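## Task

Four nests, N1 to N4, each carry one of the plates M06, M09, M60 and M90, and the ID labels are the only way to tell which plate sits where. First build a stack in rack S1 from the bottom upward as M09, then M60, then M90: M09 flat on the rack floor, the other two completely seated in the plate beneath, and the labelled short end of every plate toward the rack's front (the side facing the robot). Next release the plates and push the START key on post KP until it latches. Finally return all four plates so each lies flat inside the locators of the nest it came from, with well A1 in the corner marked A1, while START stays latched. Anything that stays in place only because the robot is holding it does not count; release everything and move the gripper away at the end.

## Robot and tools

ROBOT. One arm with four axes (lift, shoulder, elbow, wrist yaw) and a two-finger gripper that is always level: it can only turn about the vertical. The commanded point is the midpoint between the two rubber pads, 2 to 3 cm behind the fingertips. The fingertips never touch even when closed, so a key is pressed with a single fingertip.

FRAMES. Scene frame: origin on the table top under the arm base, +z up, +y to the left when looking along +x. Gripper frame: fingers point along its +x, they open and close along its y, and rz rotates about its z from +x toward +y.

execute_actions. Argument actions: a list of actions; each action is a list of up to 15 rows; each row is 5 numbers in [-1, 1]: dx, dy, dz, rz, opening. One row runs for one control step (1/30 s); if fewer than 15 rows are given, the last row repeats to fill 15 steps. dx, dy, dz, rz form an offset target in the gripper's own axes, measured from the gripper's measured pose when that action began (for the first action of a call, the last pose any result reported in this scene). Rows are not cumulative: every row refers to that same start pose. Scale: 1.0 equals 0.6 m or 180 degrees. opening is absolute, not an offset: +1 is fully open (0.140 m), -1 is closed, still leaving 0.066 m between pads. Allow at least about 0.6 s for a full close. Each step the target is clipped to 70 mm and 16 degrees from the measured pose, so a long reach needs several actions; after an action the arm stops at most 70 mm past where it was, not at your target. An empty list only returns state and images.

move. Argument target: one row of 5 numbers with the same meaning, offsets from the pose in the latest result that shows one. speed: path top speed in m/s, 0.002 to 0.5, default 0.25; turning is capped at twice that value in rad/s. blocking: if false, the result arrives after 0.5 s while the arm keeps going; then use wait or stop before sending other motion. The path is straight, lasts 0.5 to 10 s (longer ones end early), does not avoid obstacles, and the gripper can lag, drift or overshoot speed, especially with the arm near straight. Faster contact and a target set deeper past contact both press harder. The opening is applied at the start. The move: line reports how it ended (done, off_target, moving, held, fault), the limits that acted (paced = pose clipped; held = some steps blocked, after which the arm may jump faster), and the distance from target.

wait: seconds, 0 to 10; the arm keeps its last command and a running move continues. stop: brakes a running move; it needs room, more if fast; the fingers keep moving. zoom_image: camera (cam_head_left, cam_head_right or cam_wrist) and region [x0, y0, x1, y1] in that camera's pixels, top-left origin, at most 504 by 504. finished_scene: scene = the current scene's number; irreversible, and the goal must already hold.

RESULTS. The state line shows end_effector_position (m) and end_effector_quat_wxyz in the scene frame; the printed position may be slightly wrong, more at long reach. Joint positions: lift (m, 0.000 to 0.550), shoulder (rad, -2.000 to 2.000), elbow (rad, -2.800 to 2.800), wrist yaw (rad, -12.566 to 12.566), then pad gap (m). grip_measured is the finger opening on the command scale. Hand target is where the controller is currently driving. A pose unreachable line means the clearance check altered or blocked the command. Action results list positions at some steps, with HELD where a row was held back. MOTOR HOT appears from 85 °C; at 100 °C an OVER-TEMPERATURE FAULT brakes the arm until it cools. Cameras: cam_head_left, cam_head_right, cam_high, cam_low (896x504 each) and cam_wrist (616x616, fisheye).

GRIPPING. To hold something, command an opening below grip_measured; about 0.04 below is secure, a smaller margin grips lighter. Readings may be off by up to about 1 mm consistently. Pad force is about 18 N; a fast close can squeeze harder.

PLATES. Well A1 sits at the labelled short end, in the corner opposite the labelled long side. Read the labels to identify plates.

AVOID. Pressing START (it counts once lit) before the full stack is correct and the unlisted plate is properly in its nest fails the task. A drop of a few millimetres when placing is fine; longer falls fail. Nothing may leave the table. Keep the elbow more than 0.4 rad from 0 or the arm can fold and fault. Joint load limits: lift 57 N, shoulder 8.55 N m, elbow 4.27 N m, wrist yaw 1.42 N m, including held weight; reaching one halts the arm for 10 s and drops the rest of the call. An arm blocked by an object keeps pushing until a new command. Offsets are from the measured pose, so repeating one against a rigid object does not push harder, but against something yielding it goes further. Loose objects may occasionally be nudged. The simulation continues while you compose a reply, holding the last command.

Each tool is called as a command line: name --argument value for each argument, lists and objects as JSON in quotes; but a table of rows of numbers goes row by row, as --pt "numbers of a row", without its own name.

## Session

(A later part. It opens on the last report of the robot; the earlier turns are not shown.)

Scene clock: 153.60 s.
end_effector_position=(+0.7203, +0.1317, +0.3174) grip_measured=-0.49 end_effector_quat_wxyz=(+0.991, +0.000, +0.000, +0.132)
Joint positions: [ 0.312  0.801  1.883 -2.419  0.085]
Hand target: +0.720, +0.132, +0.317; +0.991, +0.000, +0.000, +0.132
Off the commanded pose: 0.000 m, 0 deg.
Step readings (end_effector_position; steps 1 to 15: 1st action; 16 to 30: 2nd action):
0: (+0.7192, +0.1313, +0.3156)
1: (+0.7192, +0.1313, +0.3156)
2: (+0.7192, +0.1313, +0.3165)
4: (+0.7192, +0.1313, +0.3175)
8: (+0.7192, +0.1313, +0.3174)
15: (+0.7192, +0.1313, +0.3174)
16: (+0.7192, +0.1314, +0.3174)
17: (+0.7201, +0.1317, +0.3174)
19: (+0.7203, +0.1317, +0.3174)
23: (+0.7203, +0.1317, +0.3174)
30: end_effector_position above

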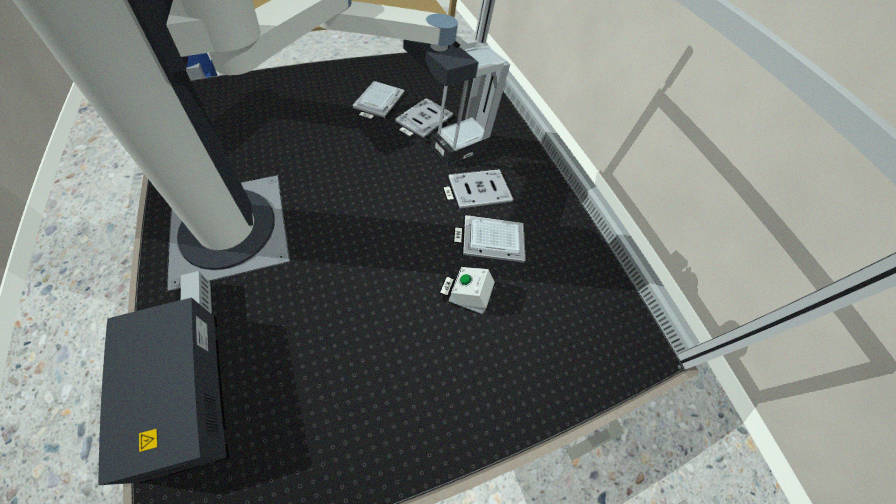

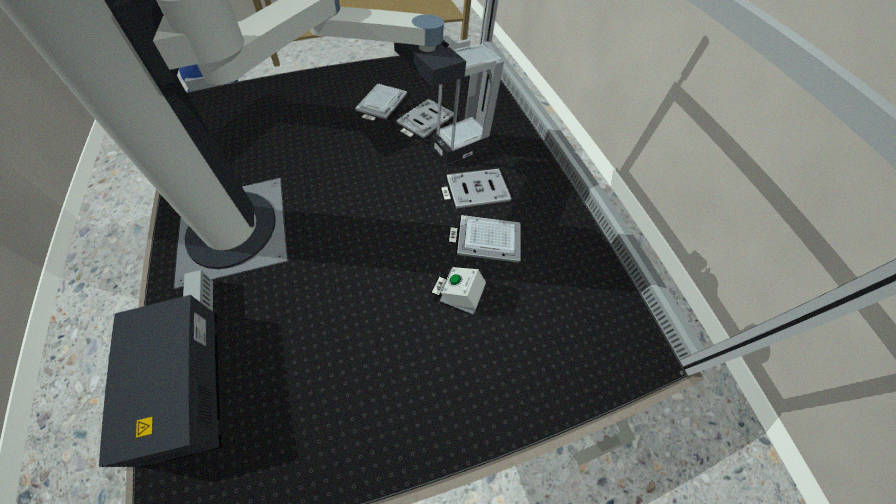

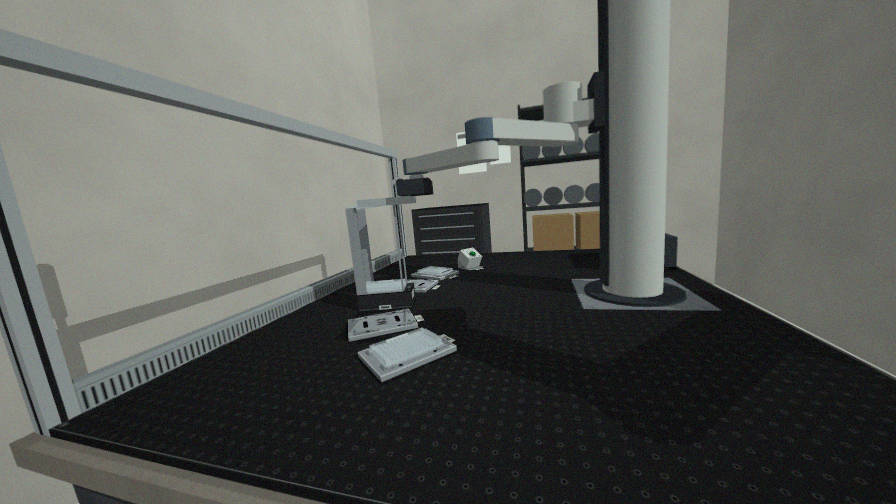

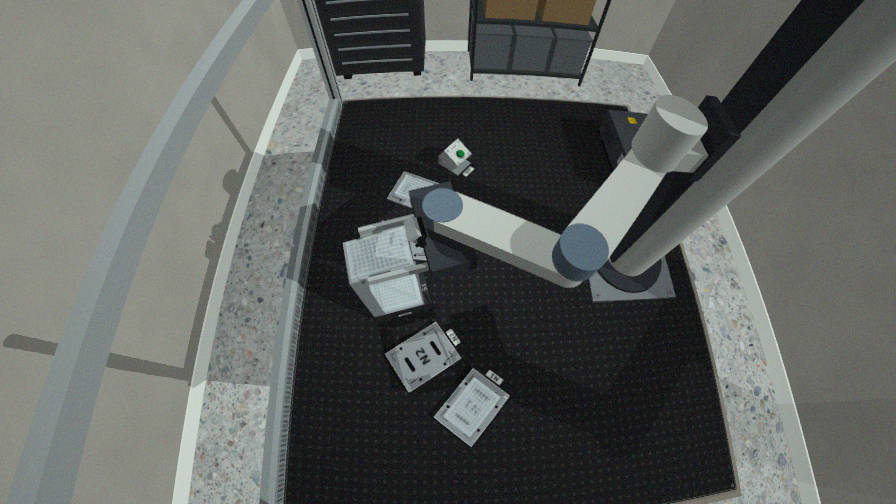

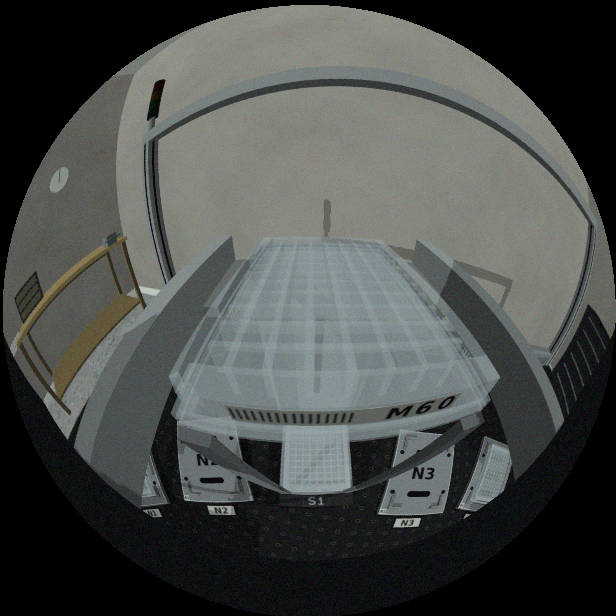

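execute_actions --actions '[[[0.002,0,0,0,-0.525]]]'

zoom_image --camera "cam_wrist" --region '[150, 340, 510, 500]'

Scene clock: 154.53 s.
end_effector_position=(+0.7213, +0.1320, +0.3174) grip_measured=-0.49 end_effector_quat_wxyz=(+0.991, +0.000, +0.000, +0.132)
Joint positions: [ 0.312  0.798  1.89  -2.422  0.085]
Hand target: +0.721, +0.132, +0.317; +0.991, +0.000, +0.000, +0.132
Off the commanded pose: 0.000 m, 0 deg.
Step readings (end_effector_position):
0: (+0.7203, +0.1317, +0.3174)
1: (+0.7203, +0.1317, +0.3174)
2: (+0.7212, +0.1320, +0.3174)
4: (+0.7213, +0.1320, +0.3174)
8: (+0.7213, +0.1320, +0.3174)
15: end_effector_position above

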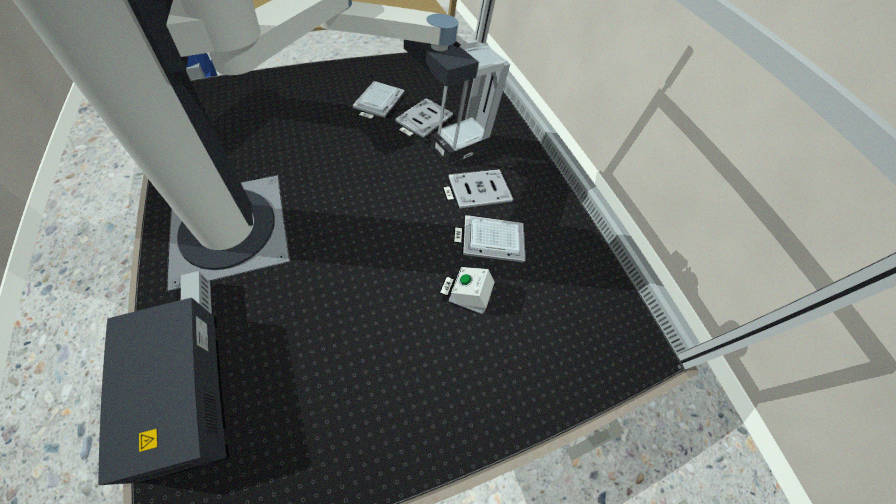

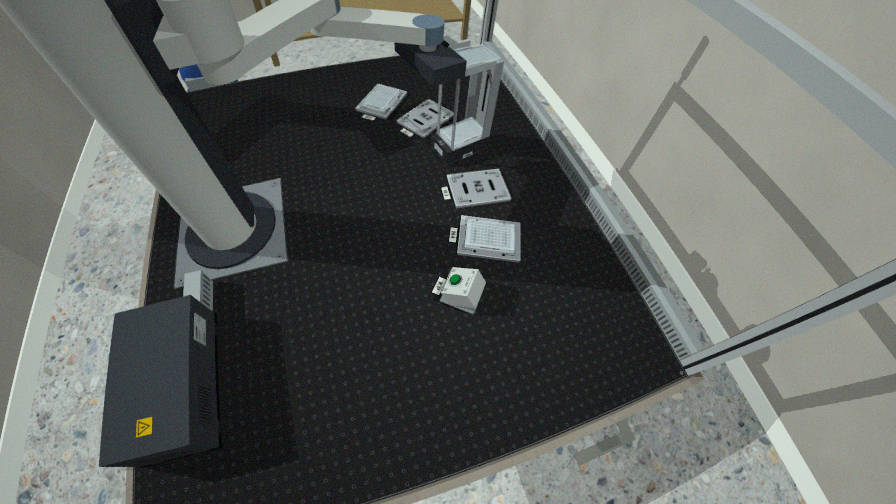

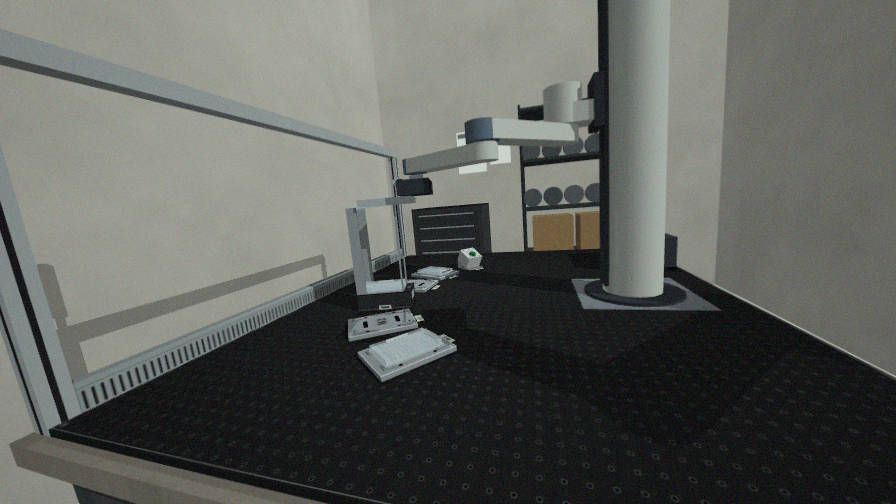

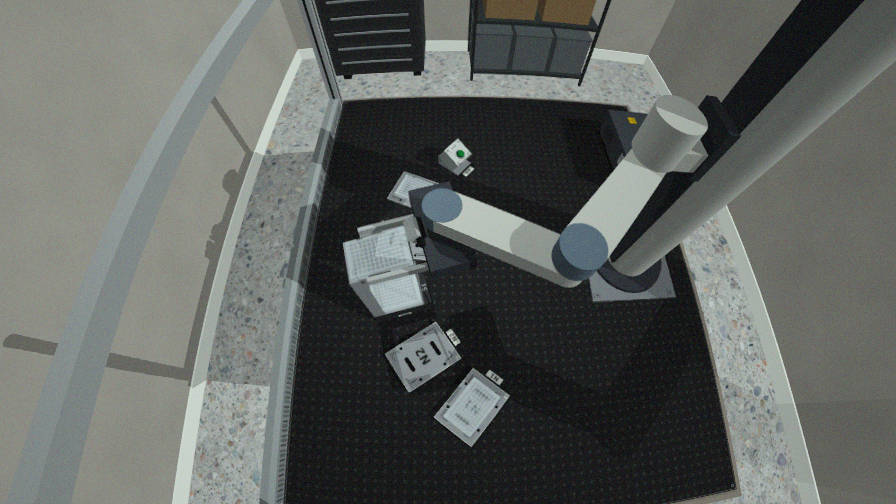

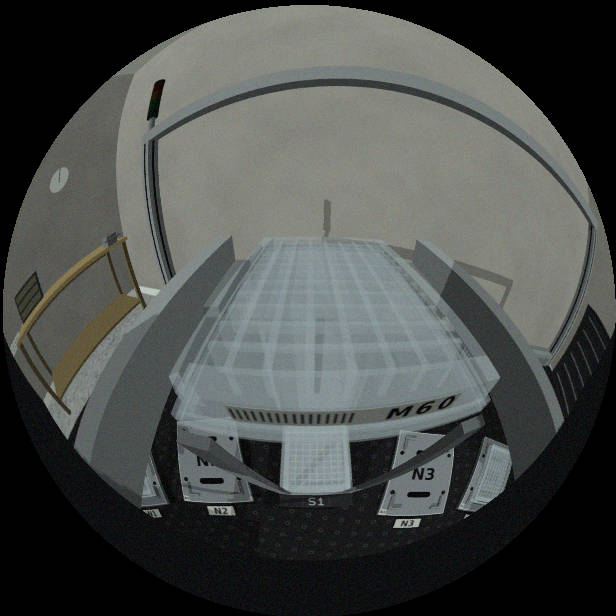

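Region (150, 340, 510, 500) of cam_wrist's 616x616 image, scaled by 1.400, with more detail than that image has.

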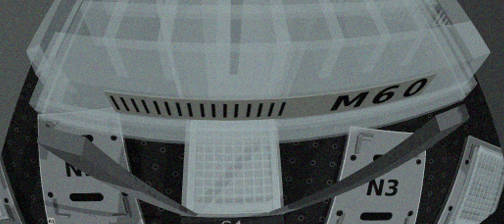

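move --target '[0, 0, -0.006, 0, -0.525]' --speed 0.008

zoom_image --camera "cam_wrist" --region '[140, 210, 520, 500]'

Scene clock: 155.53 s.
end_effector_position=(+0.7212, +0.1319, +0.3138) grip_measured=-0.49 end_effector_quat_wxyz=(+0.991, +0.000, +0.000, +0.133)
Joint positions: [ 0.309  0.798  1.889 -2.421  0.085]
Hand target: +0.721, +0.132, +0.314; +0.991, +0.000, +0.000, +0.132
Off the commanded pose: 0.000 m, 0 deg.
move: done

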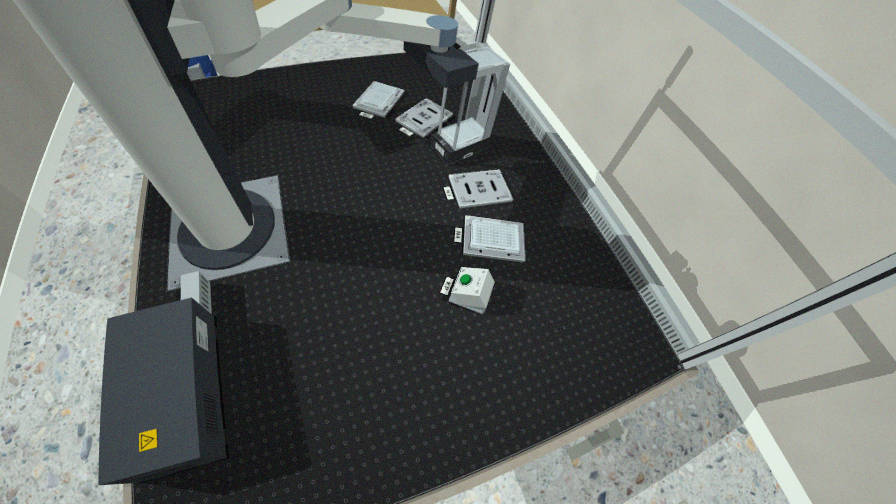

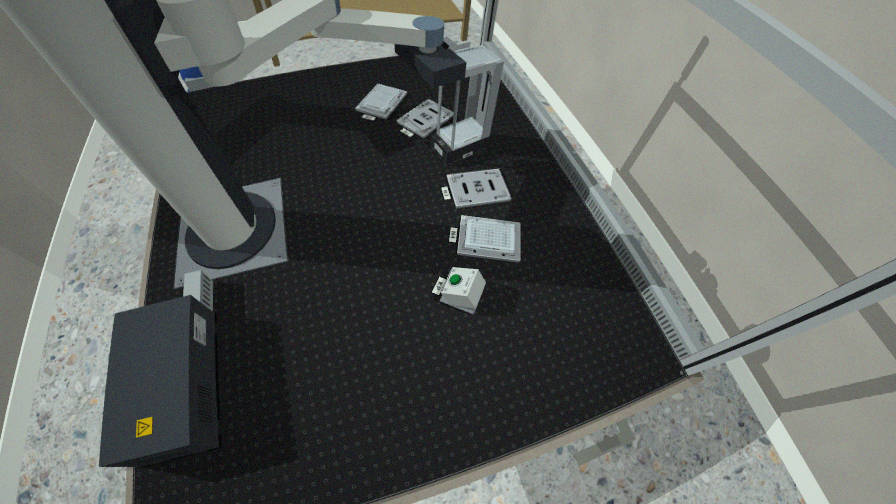

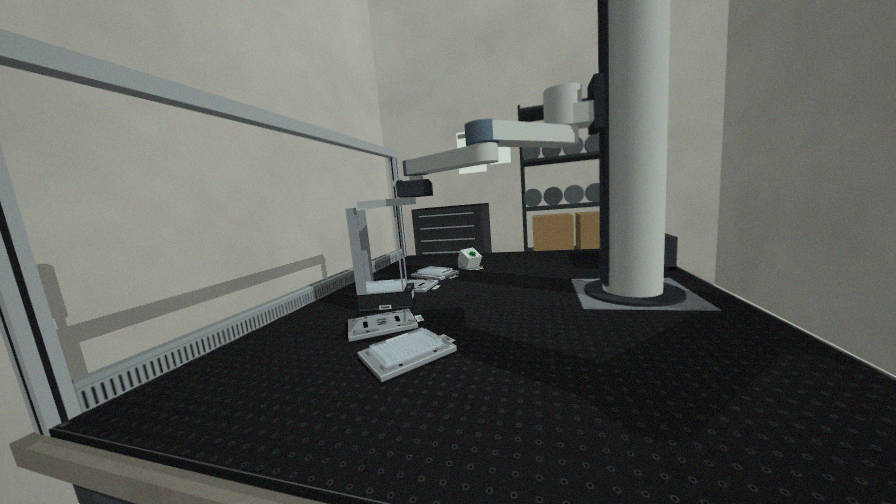

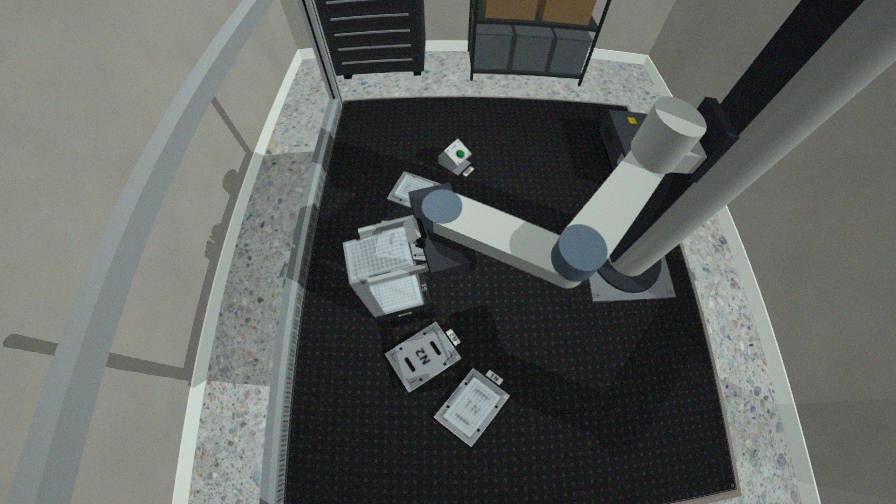

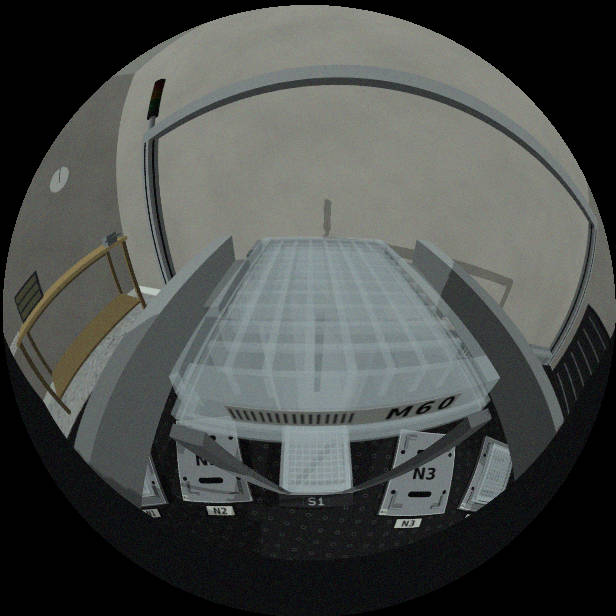

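Region (140, 210, 520, 500) of cam_wrist's 616x616 image, scaled by 1.326, with more detail than that image has; it fills the top 385 rows of this view, and the rest is white.

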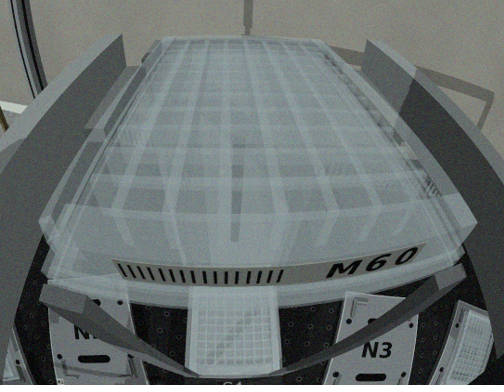

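move --target '[0, 0, -0.008, 0, -0.525]' --speed 0.01

zoom_image --camera "cam_wrist" --region '[140, 210, 520, 500]'

Scene clock: 156.43 s.
end_effector_position=(+0.7212, +0.1319, +0.3090) grip_measured=-0.49 end_effector_quat_wxyz=(+0.991, +0.000, +0.000, +0.133)
Joint positions: [ 0.304  0.798  1.889 -2.421  0.085]
Hand target: +0.721, +0.132, +0.309; +0.991, +0.000, +0.000, +0.133
Off the commanded pose: 0.000 m, 0 deg.
move: done

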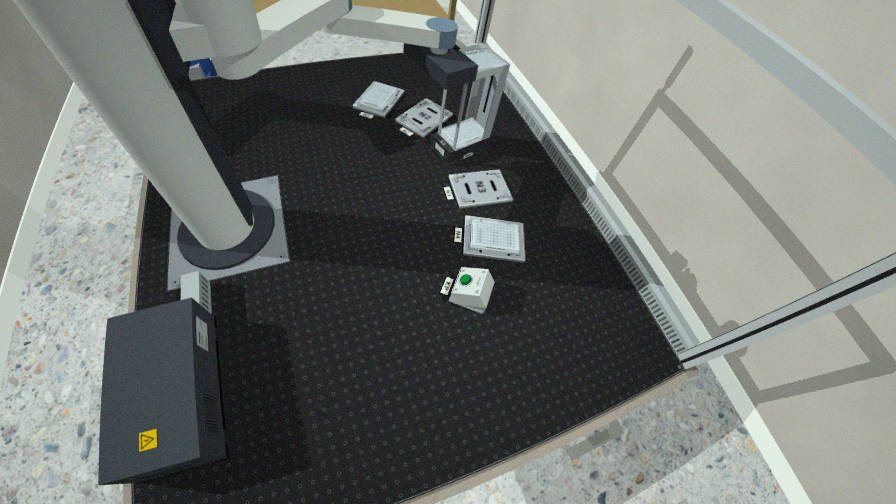

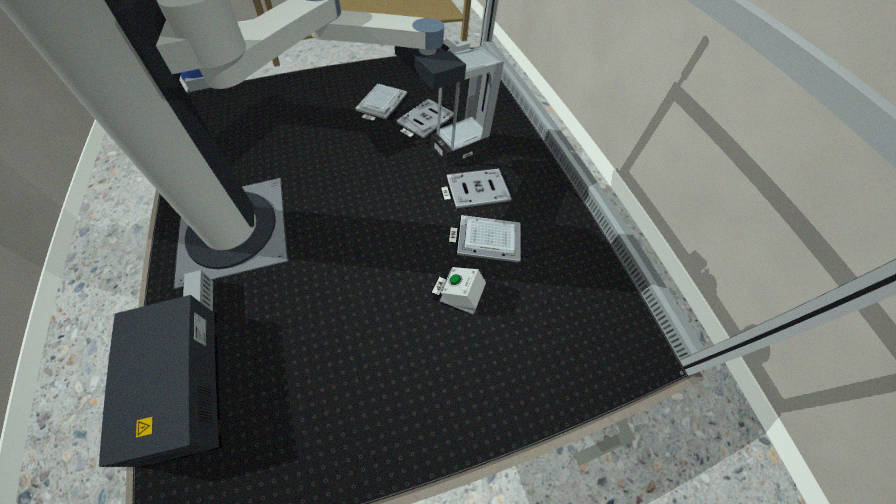

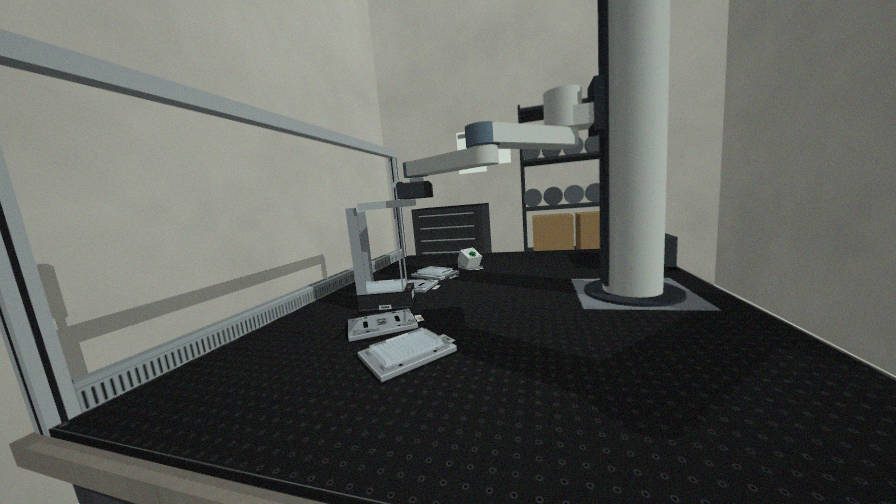

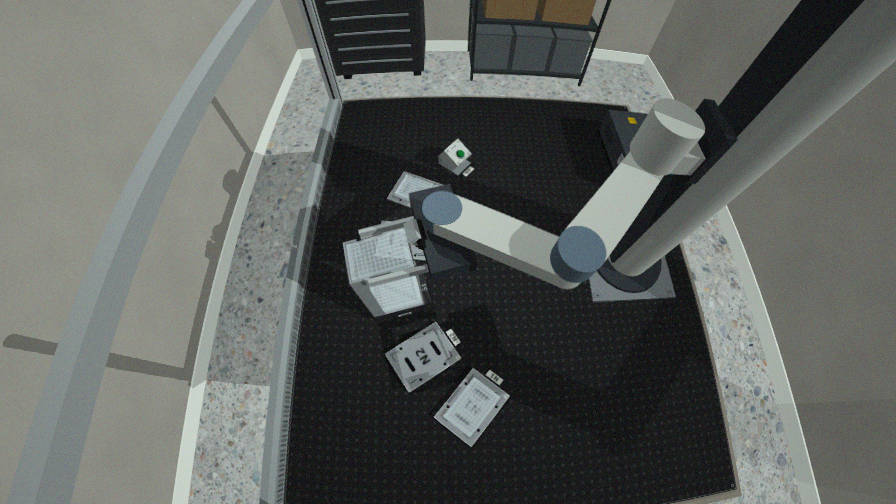

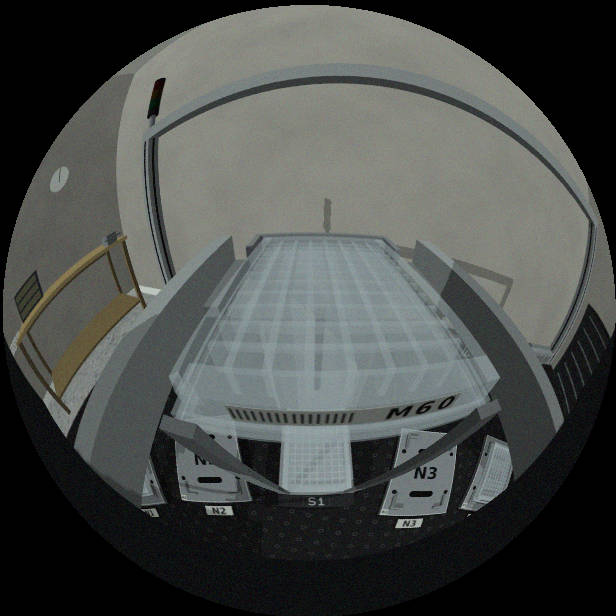

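Region (140, 210, 520, 500) of cam_wrist's 616x616 image, scaled by 1.326, with more detail than that image has; it fills the top 385 rows of this view, and the rest is white.

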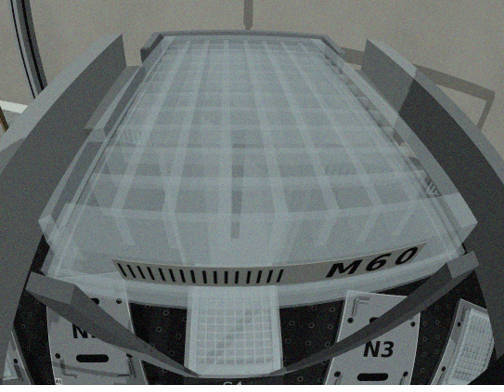

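move --target '[0, 0, -0.15, 0, -0.525]' --speed 0.07

Scene clock: 158.27 s.
end_effector_position=(+0.7212, +0.1318, +0.2189) grip_measured=-0.49 end_effector_quat_wxyz=(+0.991, +0.000, +0.000, +0.133)
Joint positions: [ 0.214  0.798  1.889 -2.421  0.085]
Hand target: +0.721, +0.132, +0.219; +0.991, +0.000, +0.000, +0.133
Off the commanded pose: 0.000 m, 0 deg.
move: done

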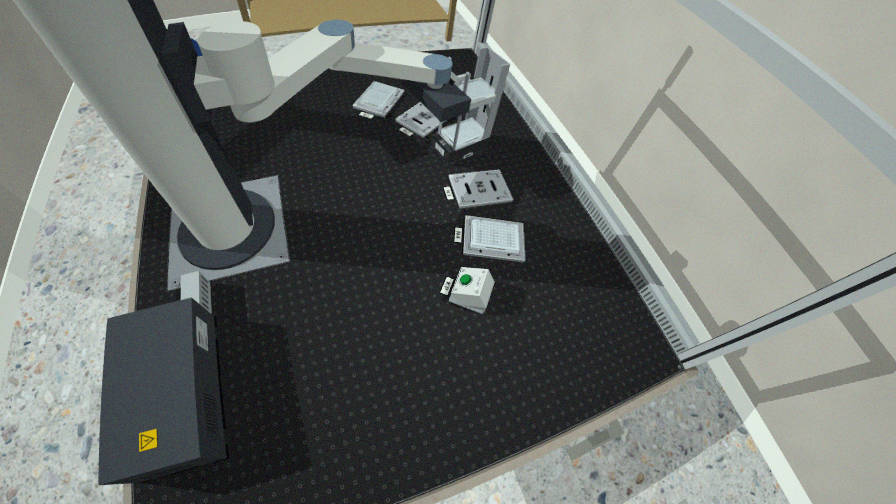

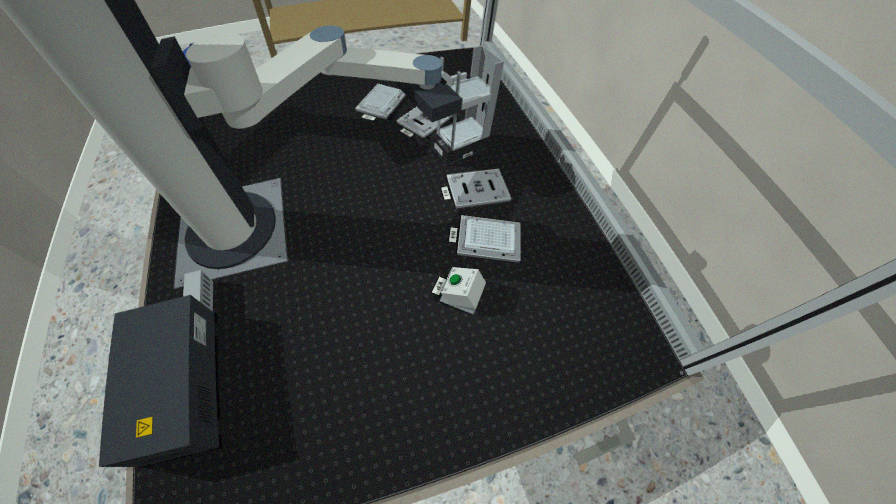

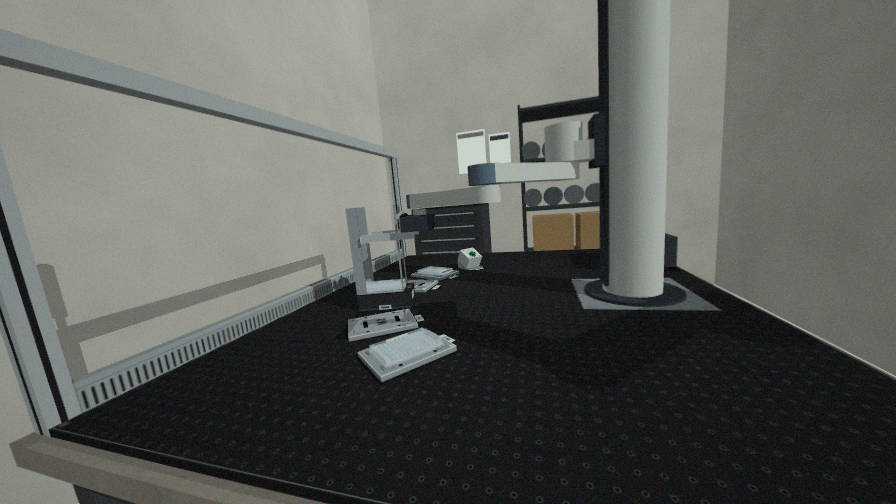

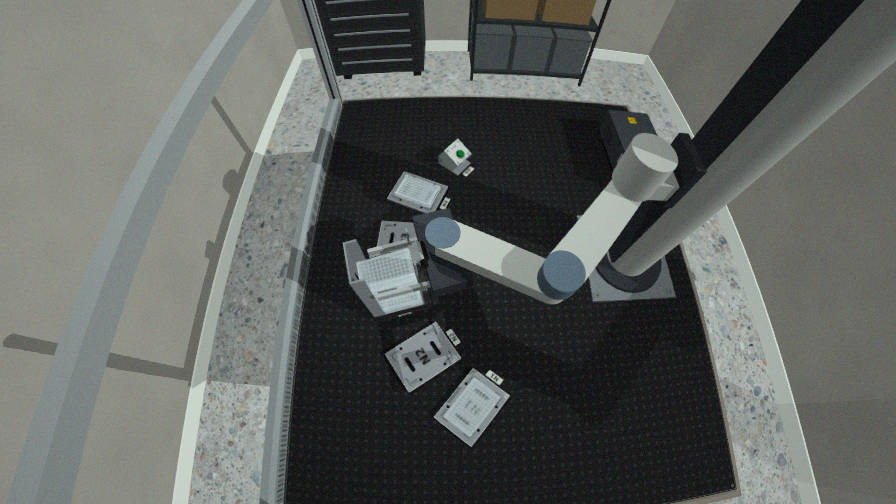

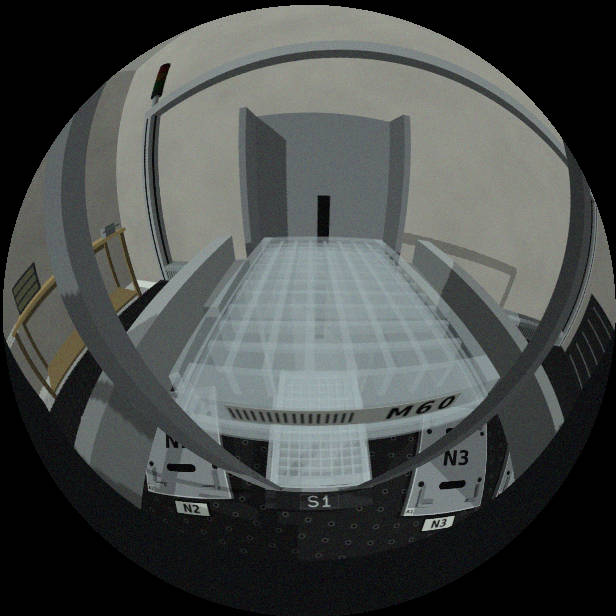

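Fine. Descend to z≈0.095.

move --target '[0, 0, -0.205, 0, -0.525]' --speed 0.08

Scene clock: 160.23 s.
end_effector_position=(+0.7212, +0.1318, +0.0959) grip_measured=-0.49 end_effector_quat_wxyz=(+0.991, +0.000, +0.000, +0.133)
Joint positions: [ 0.091  0.798  1.889 -2.421  0.085]
Hand target: +0.721, +0.132, +0.096; +0.991, +0.000, +0.000, +0.133
Off the commanded pose: 0.000 m, 0 deg.
move: done

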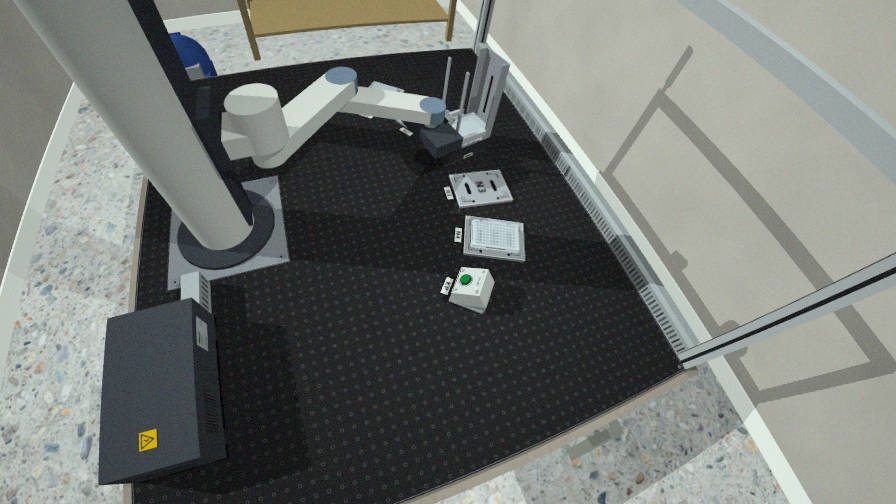

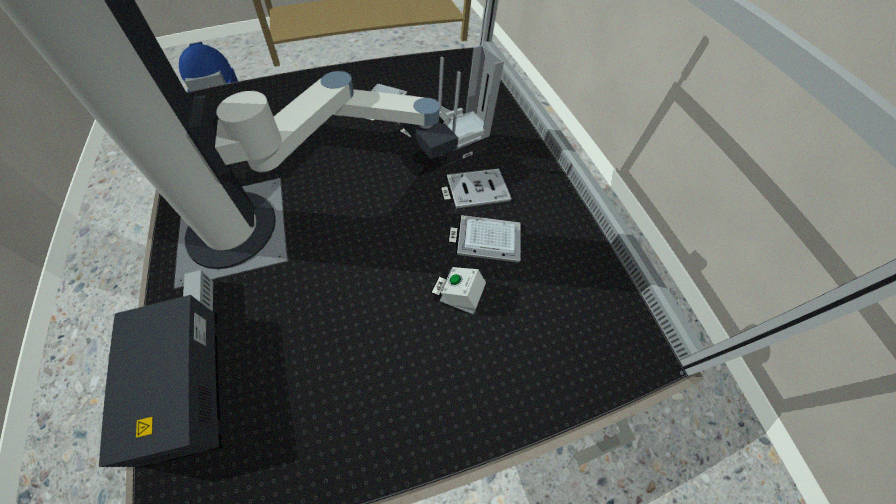

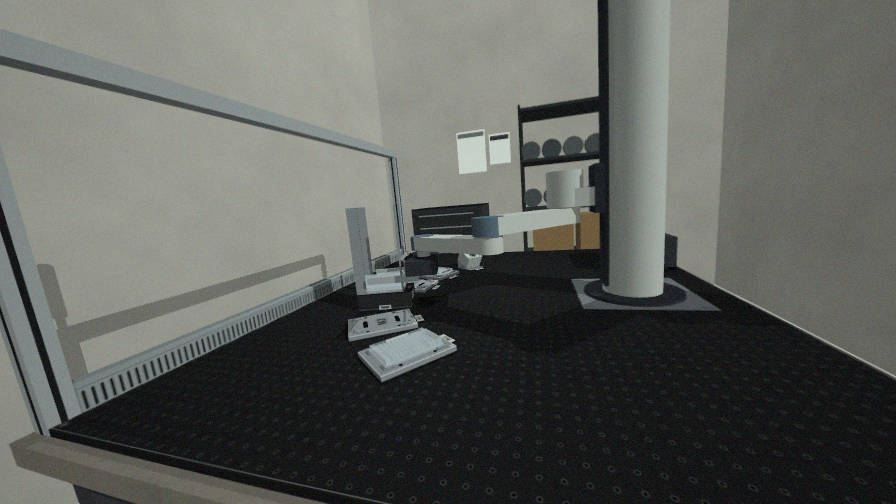

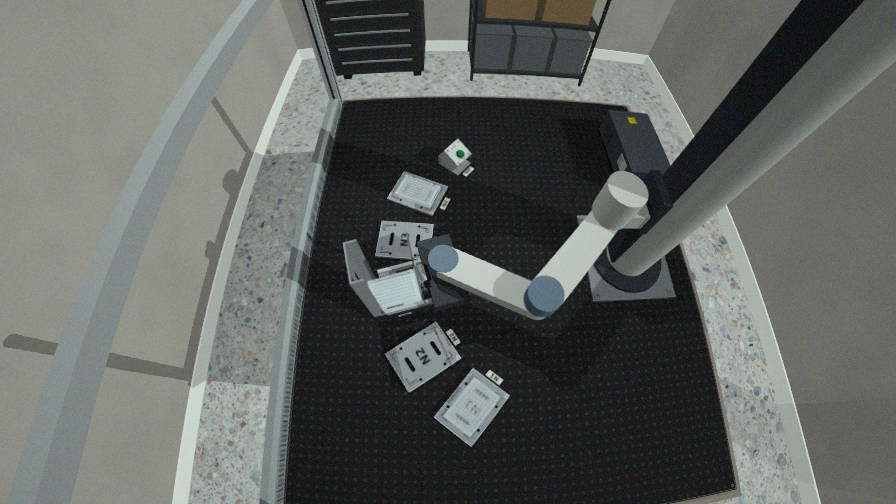

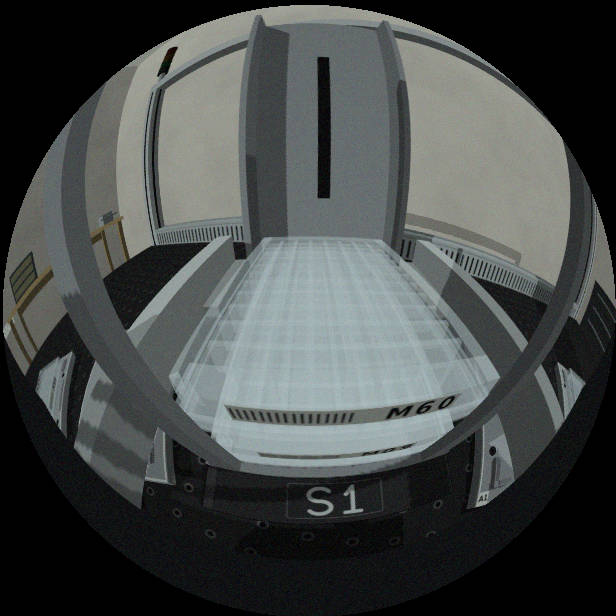

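move --target '[0, 0, -0.011, 0, -0.525]' --speed 0.01

zoom_image --camera "cam_wrist" --region '[140, 210, 520, 500]'

Scene clock: 161.67 s.
end_effector_position=(+0.7212, +0.1318, +0.0893) grip_measured=-0.49 end_effector_quat_wxyz=(+0.991, +0.000, +0.000, +0.133)
Joint positions: [ 0.084  0.798  1.889 -2.421  0.085]
Hand target: +0.721, +0.132, +0.089; +0.991, +0.000, +0.000, +0.133
Off the commanded pose: 0.000 m, 0 deg.
move: done

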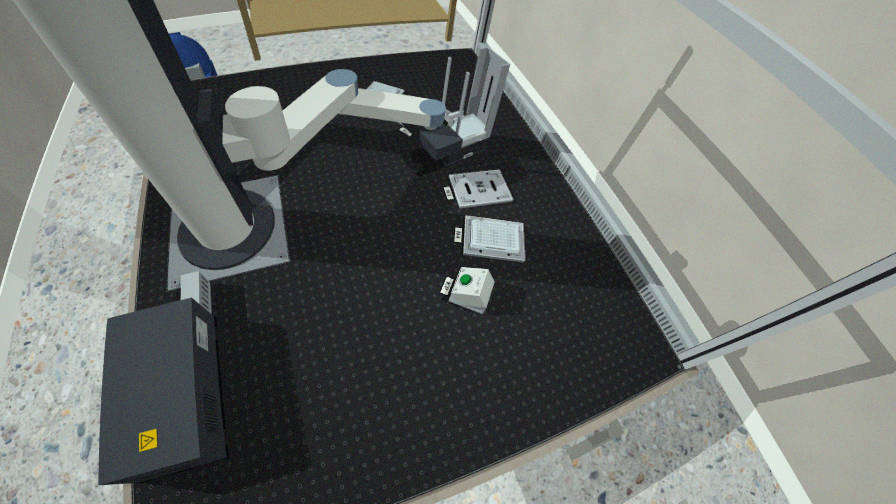

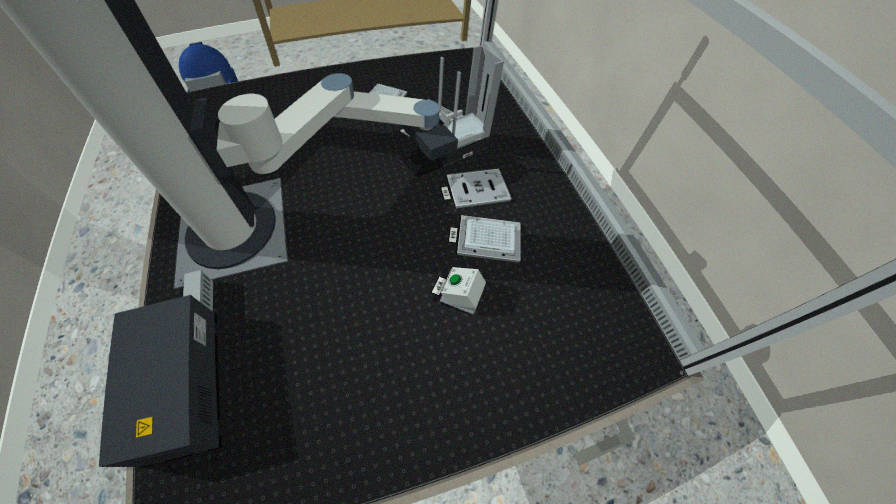

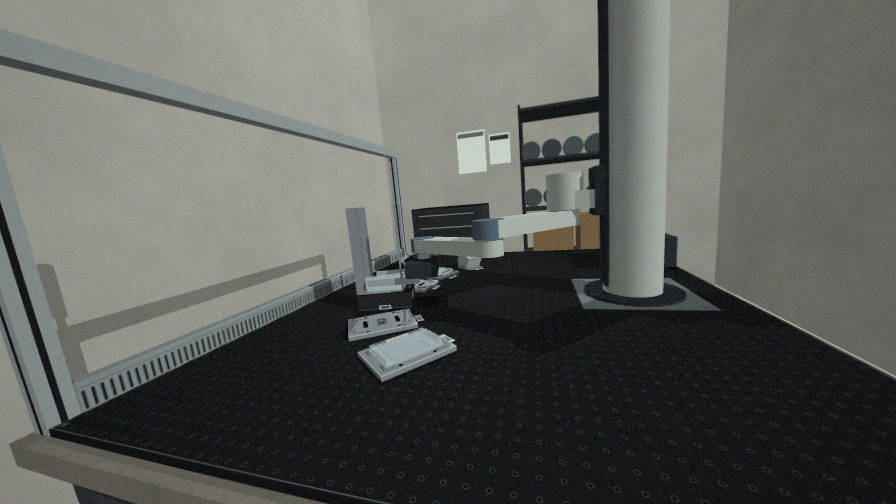

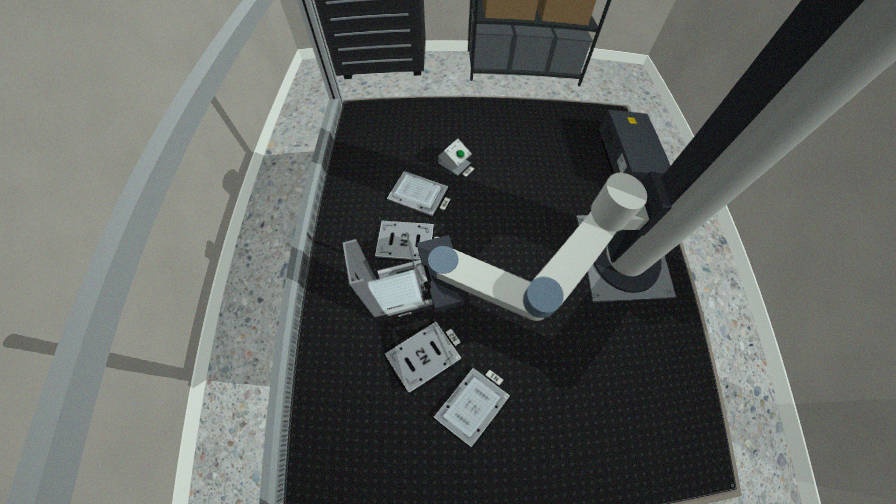

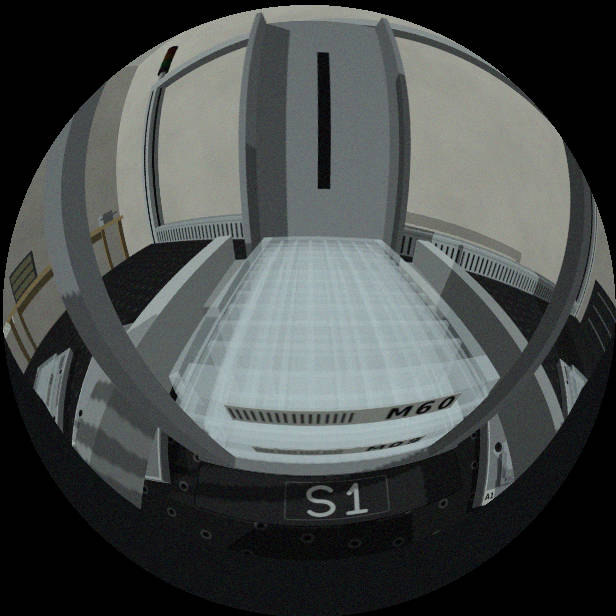

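Region (140, 210, 520, 500) of cam_wrist's 616x616 image, scaled by 1.326, with more detail than that image has; it fills the top 385 rows of this view, and the rest is white.

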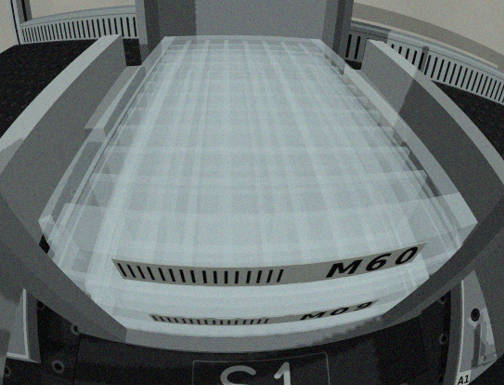

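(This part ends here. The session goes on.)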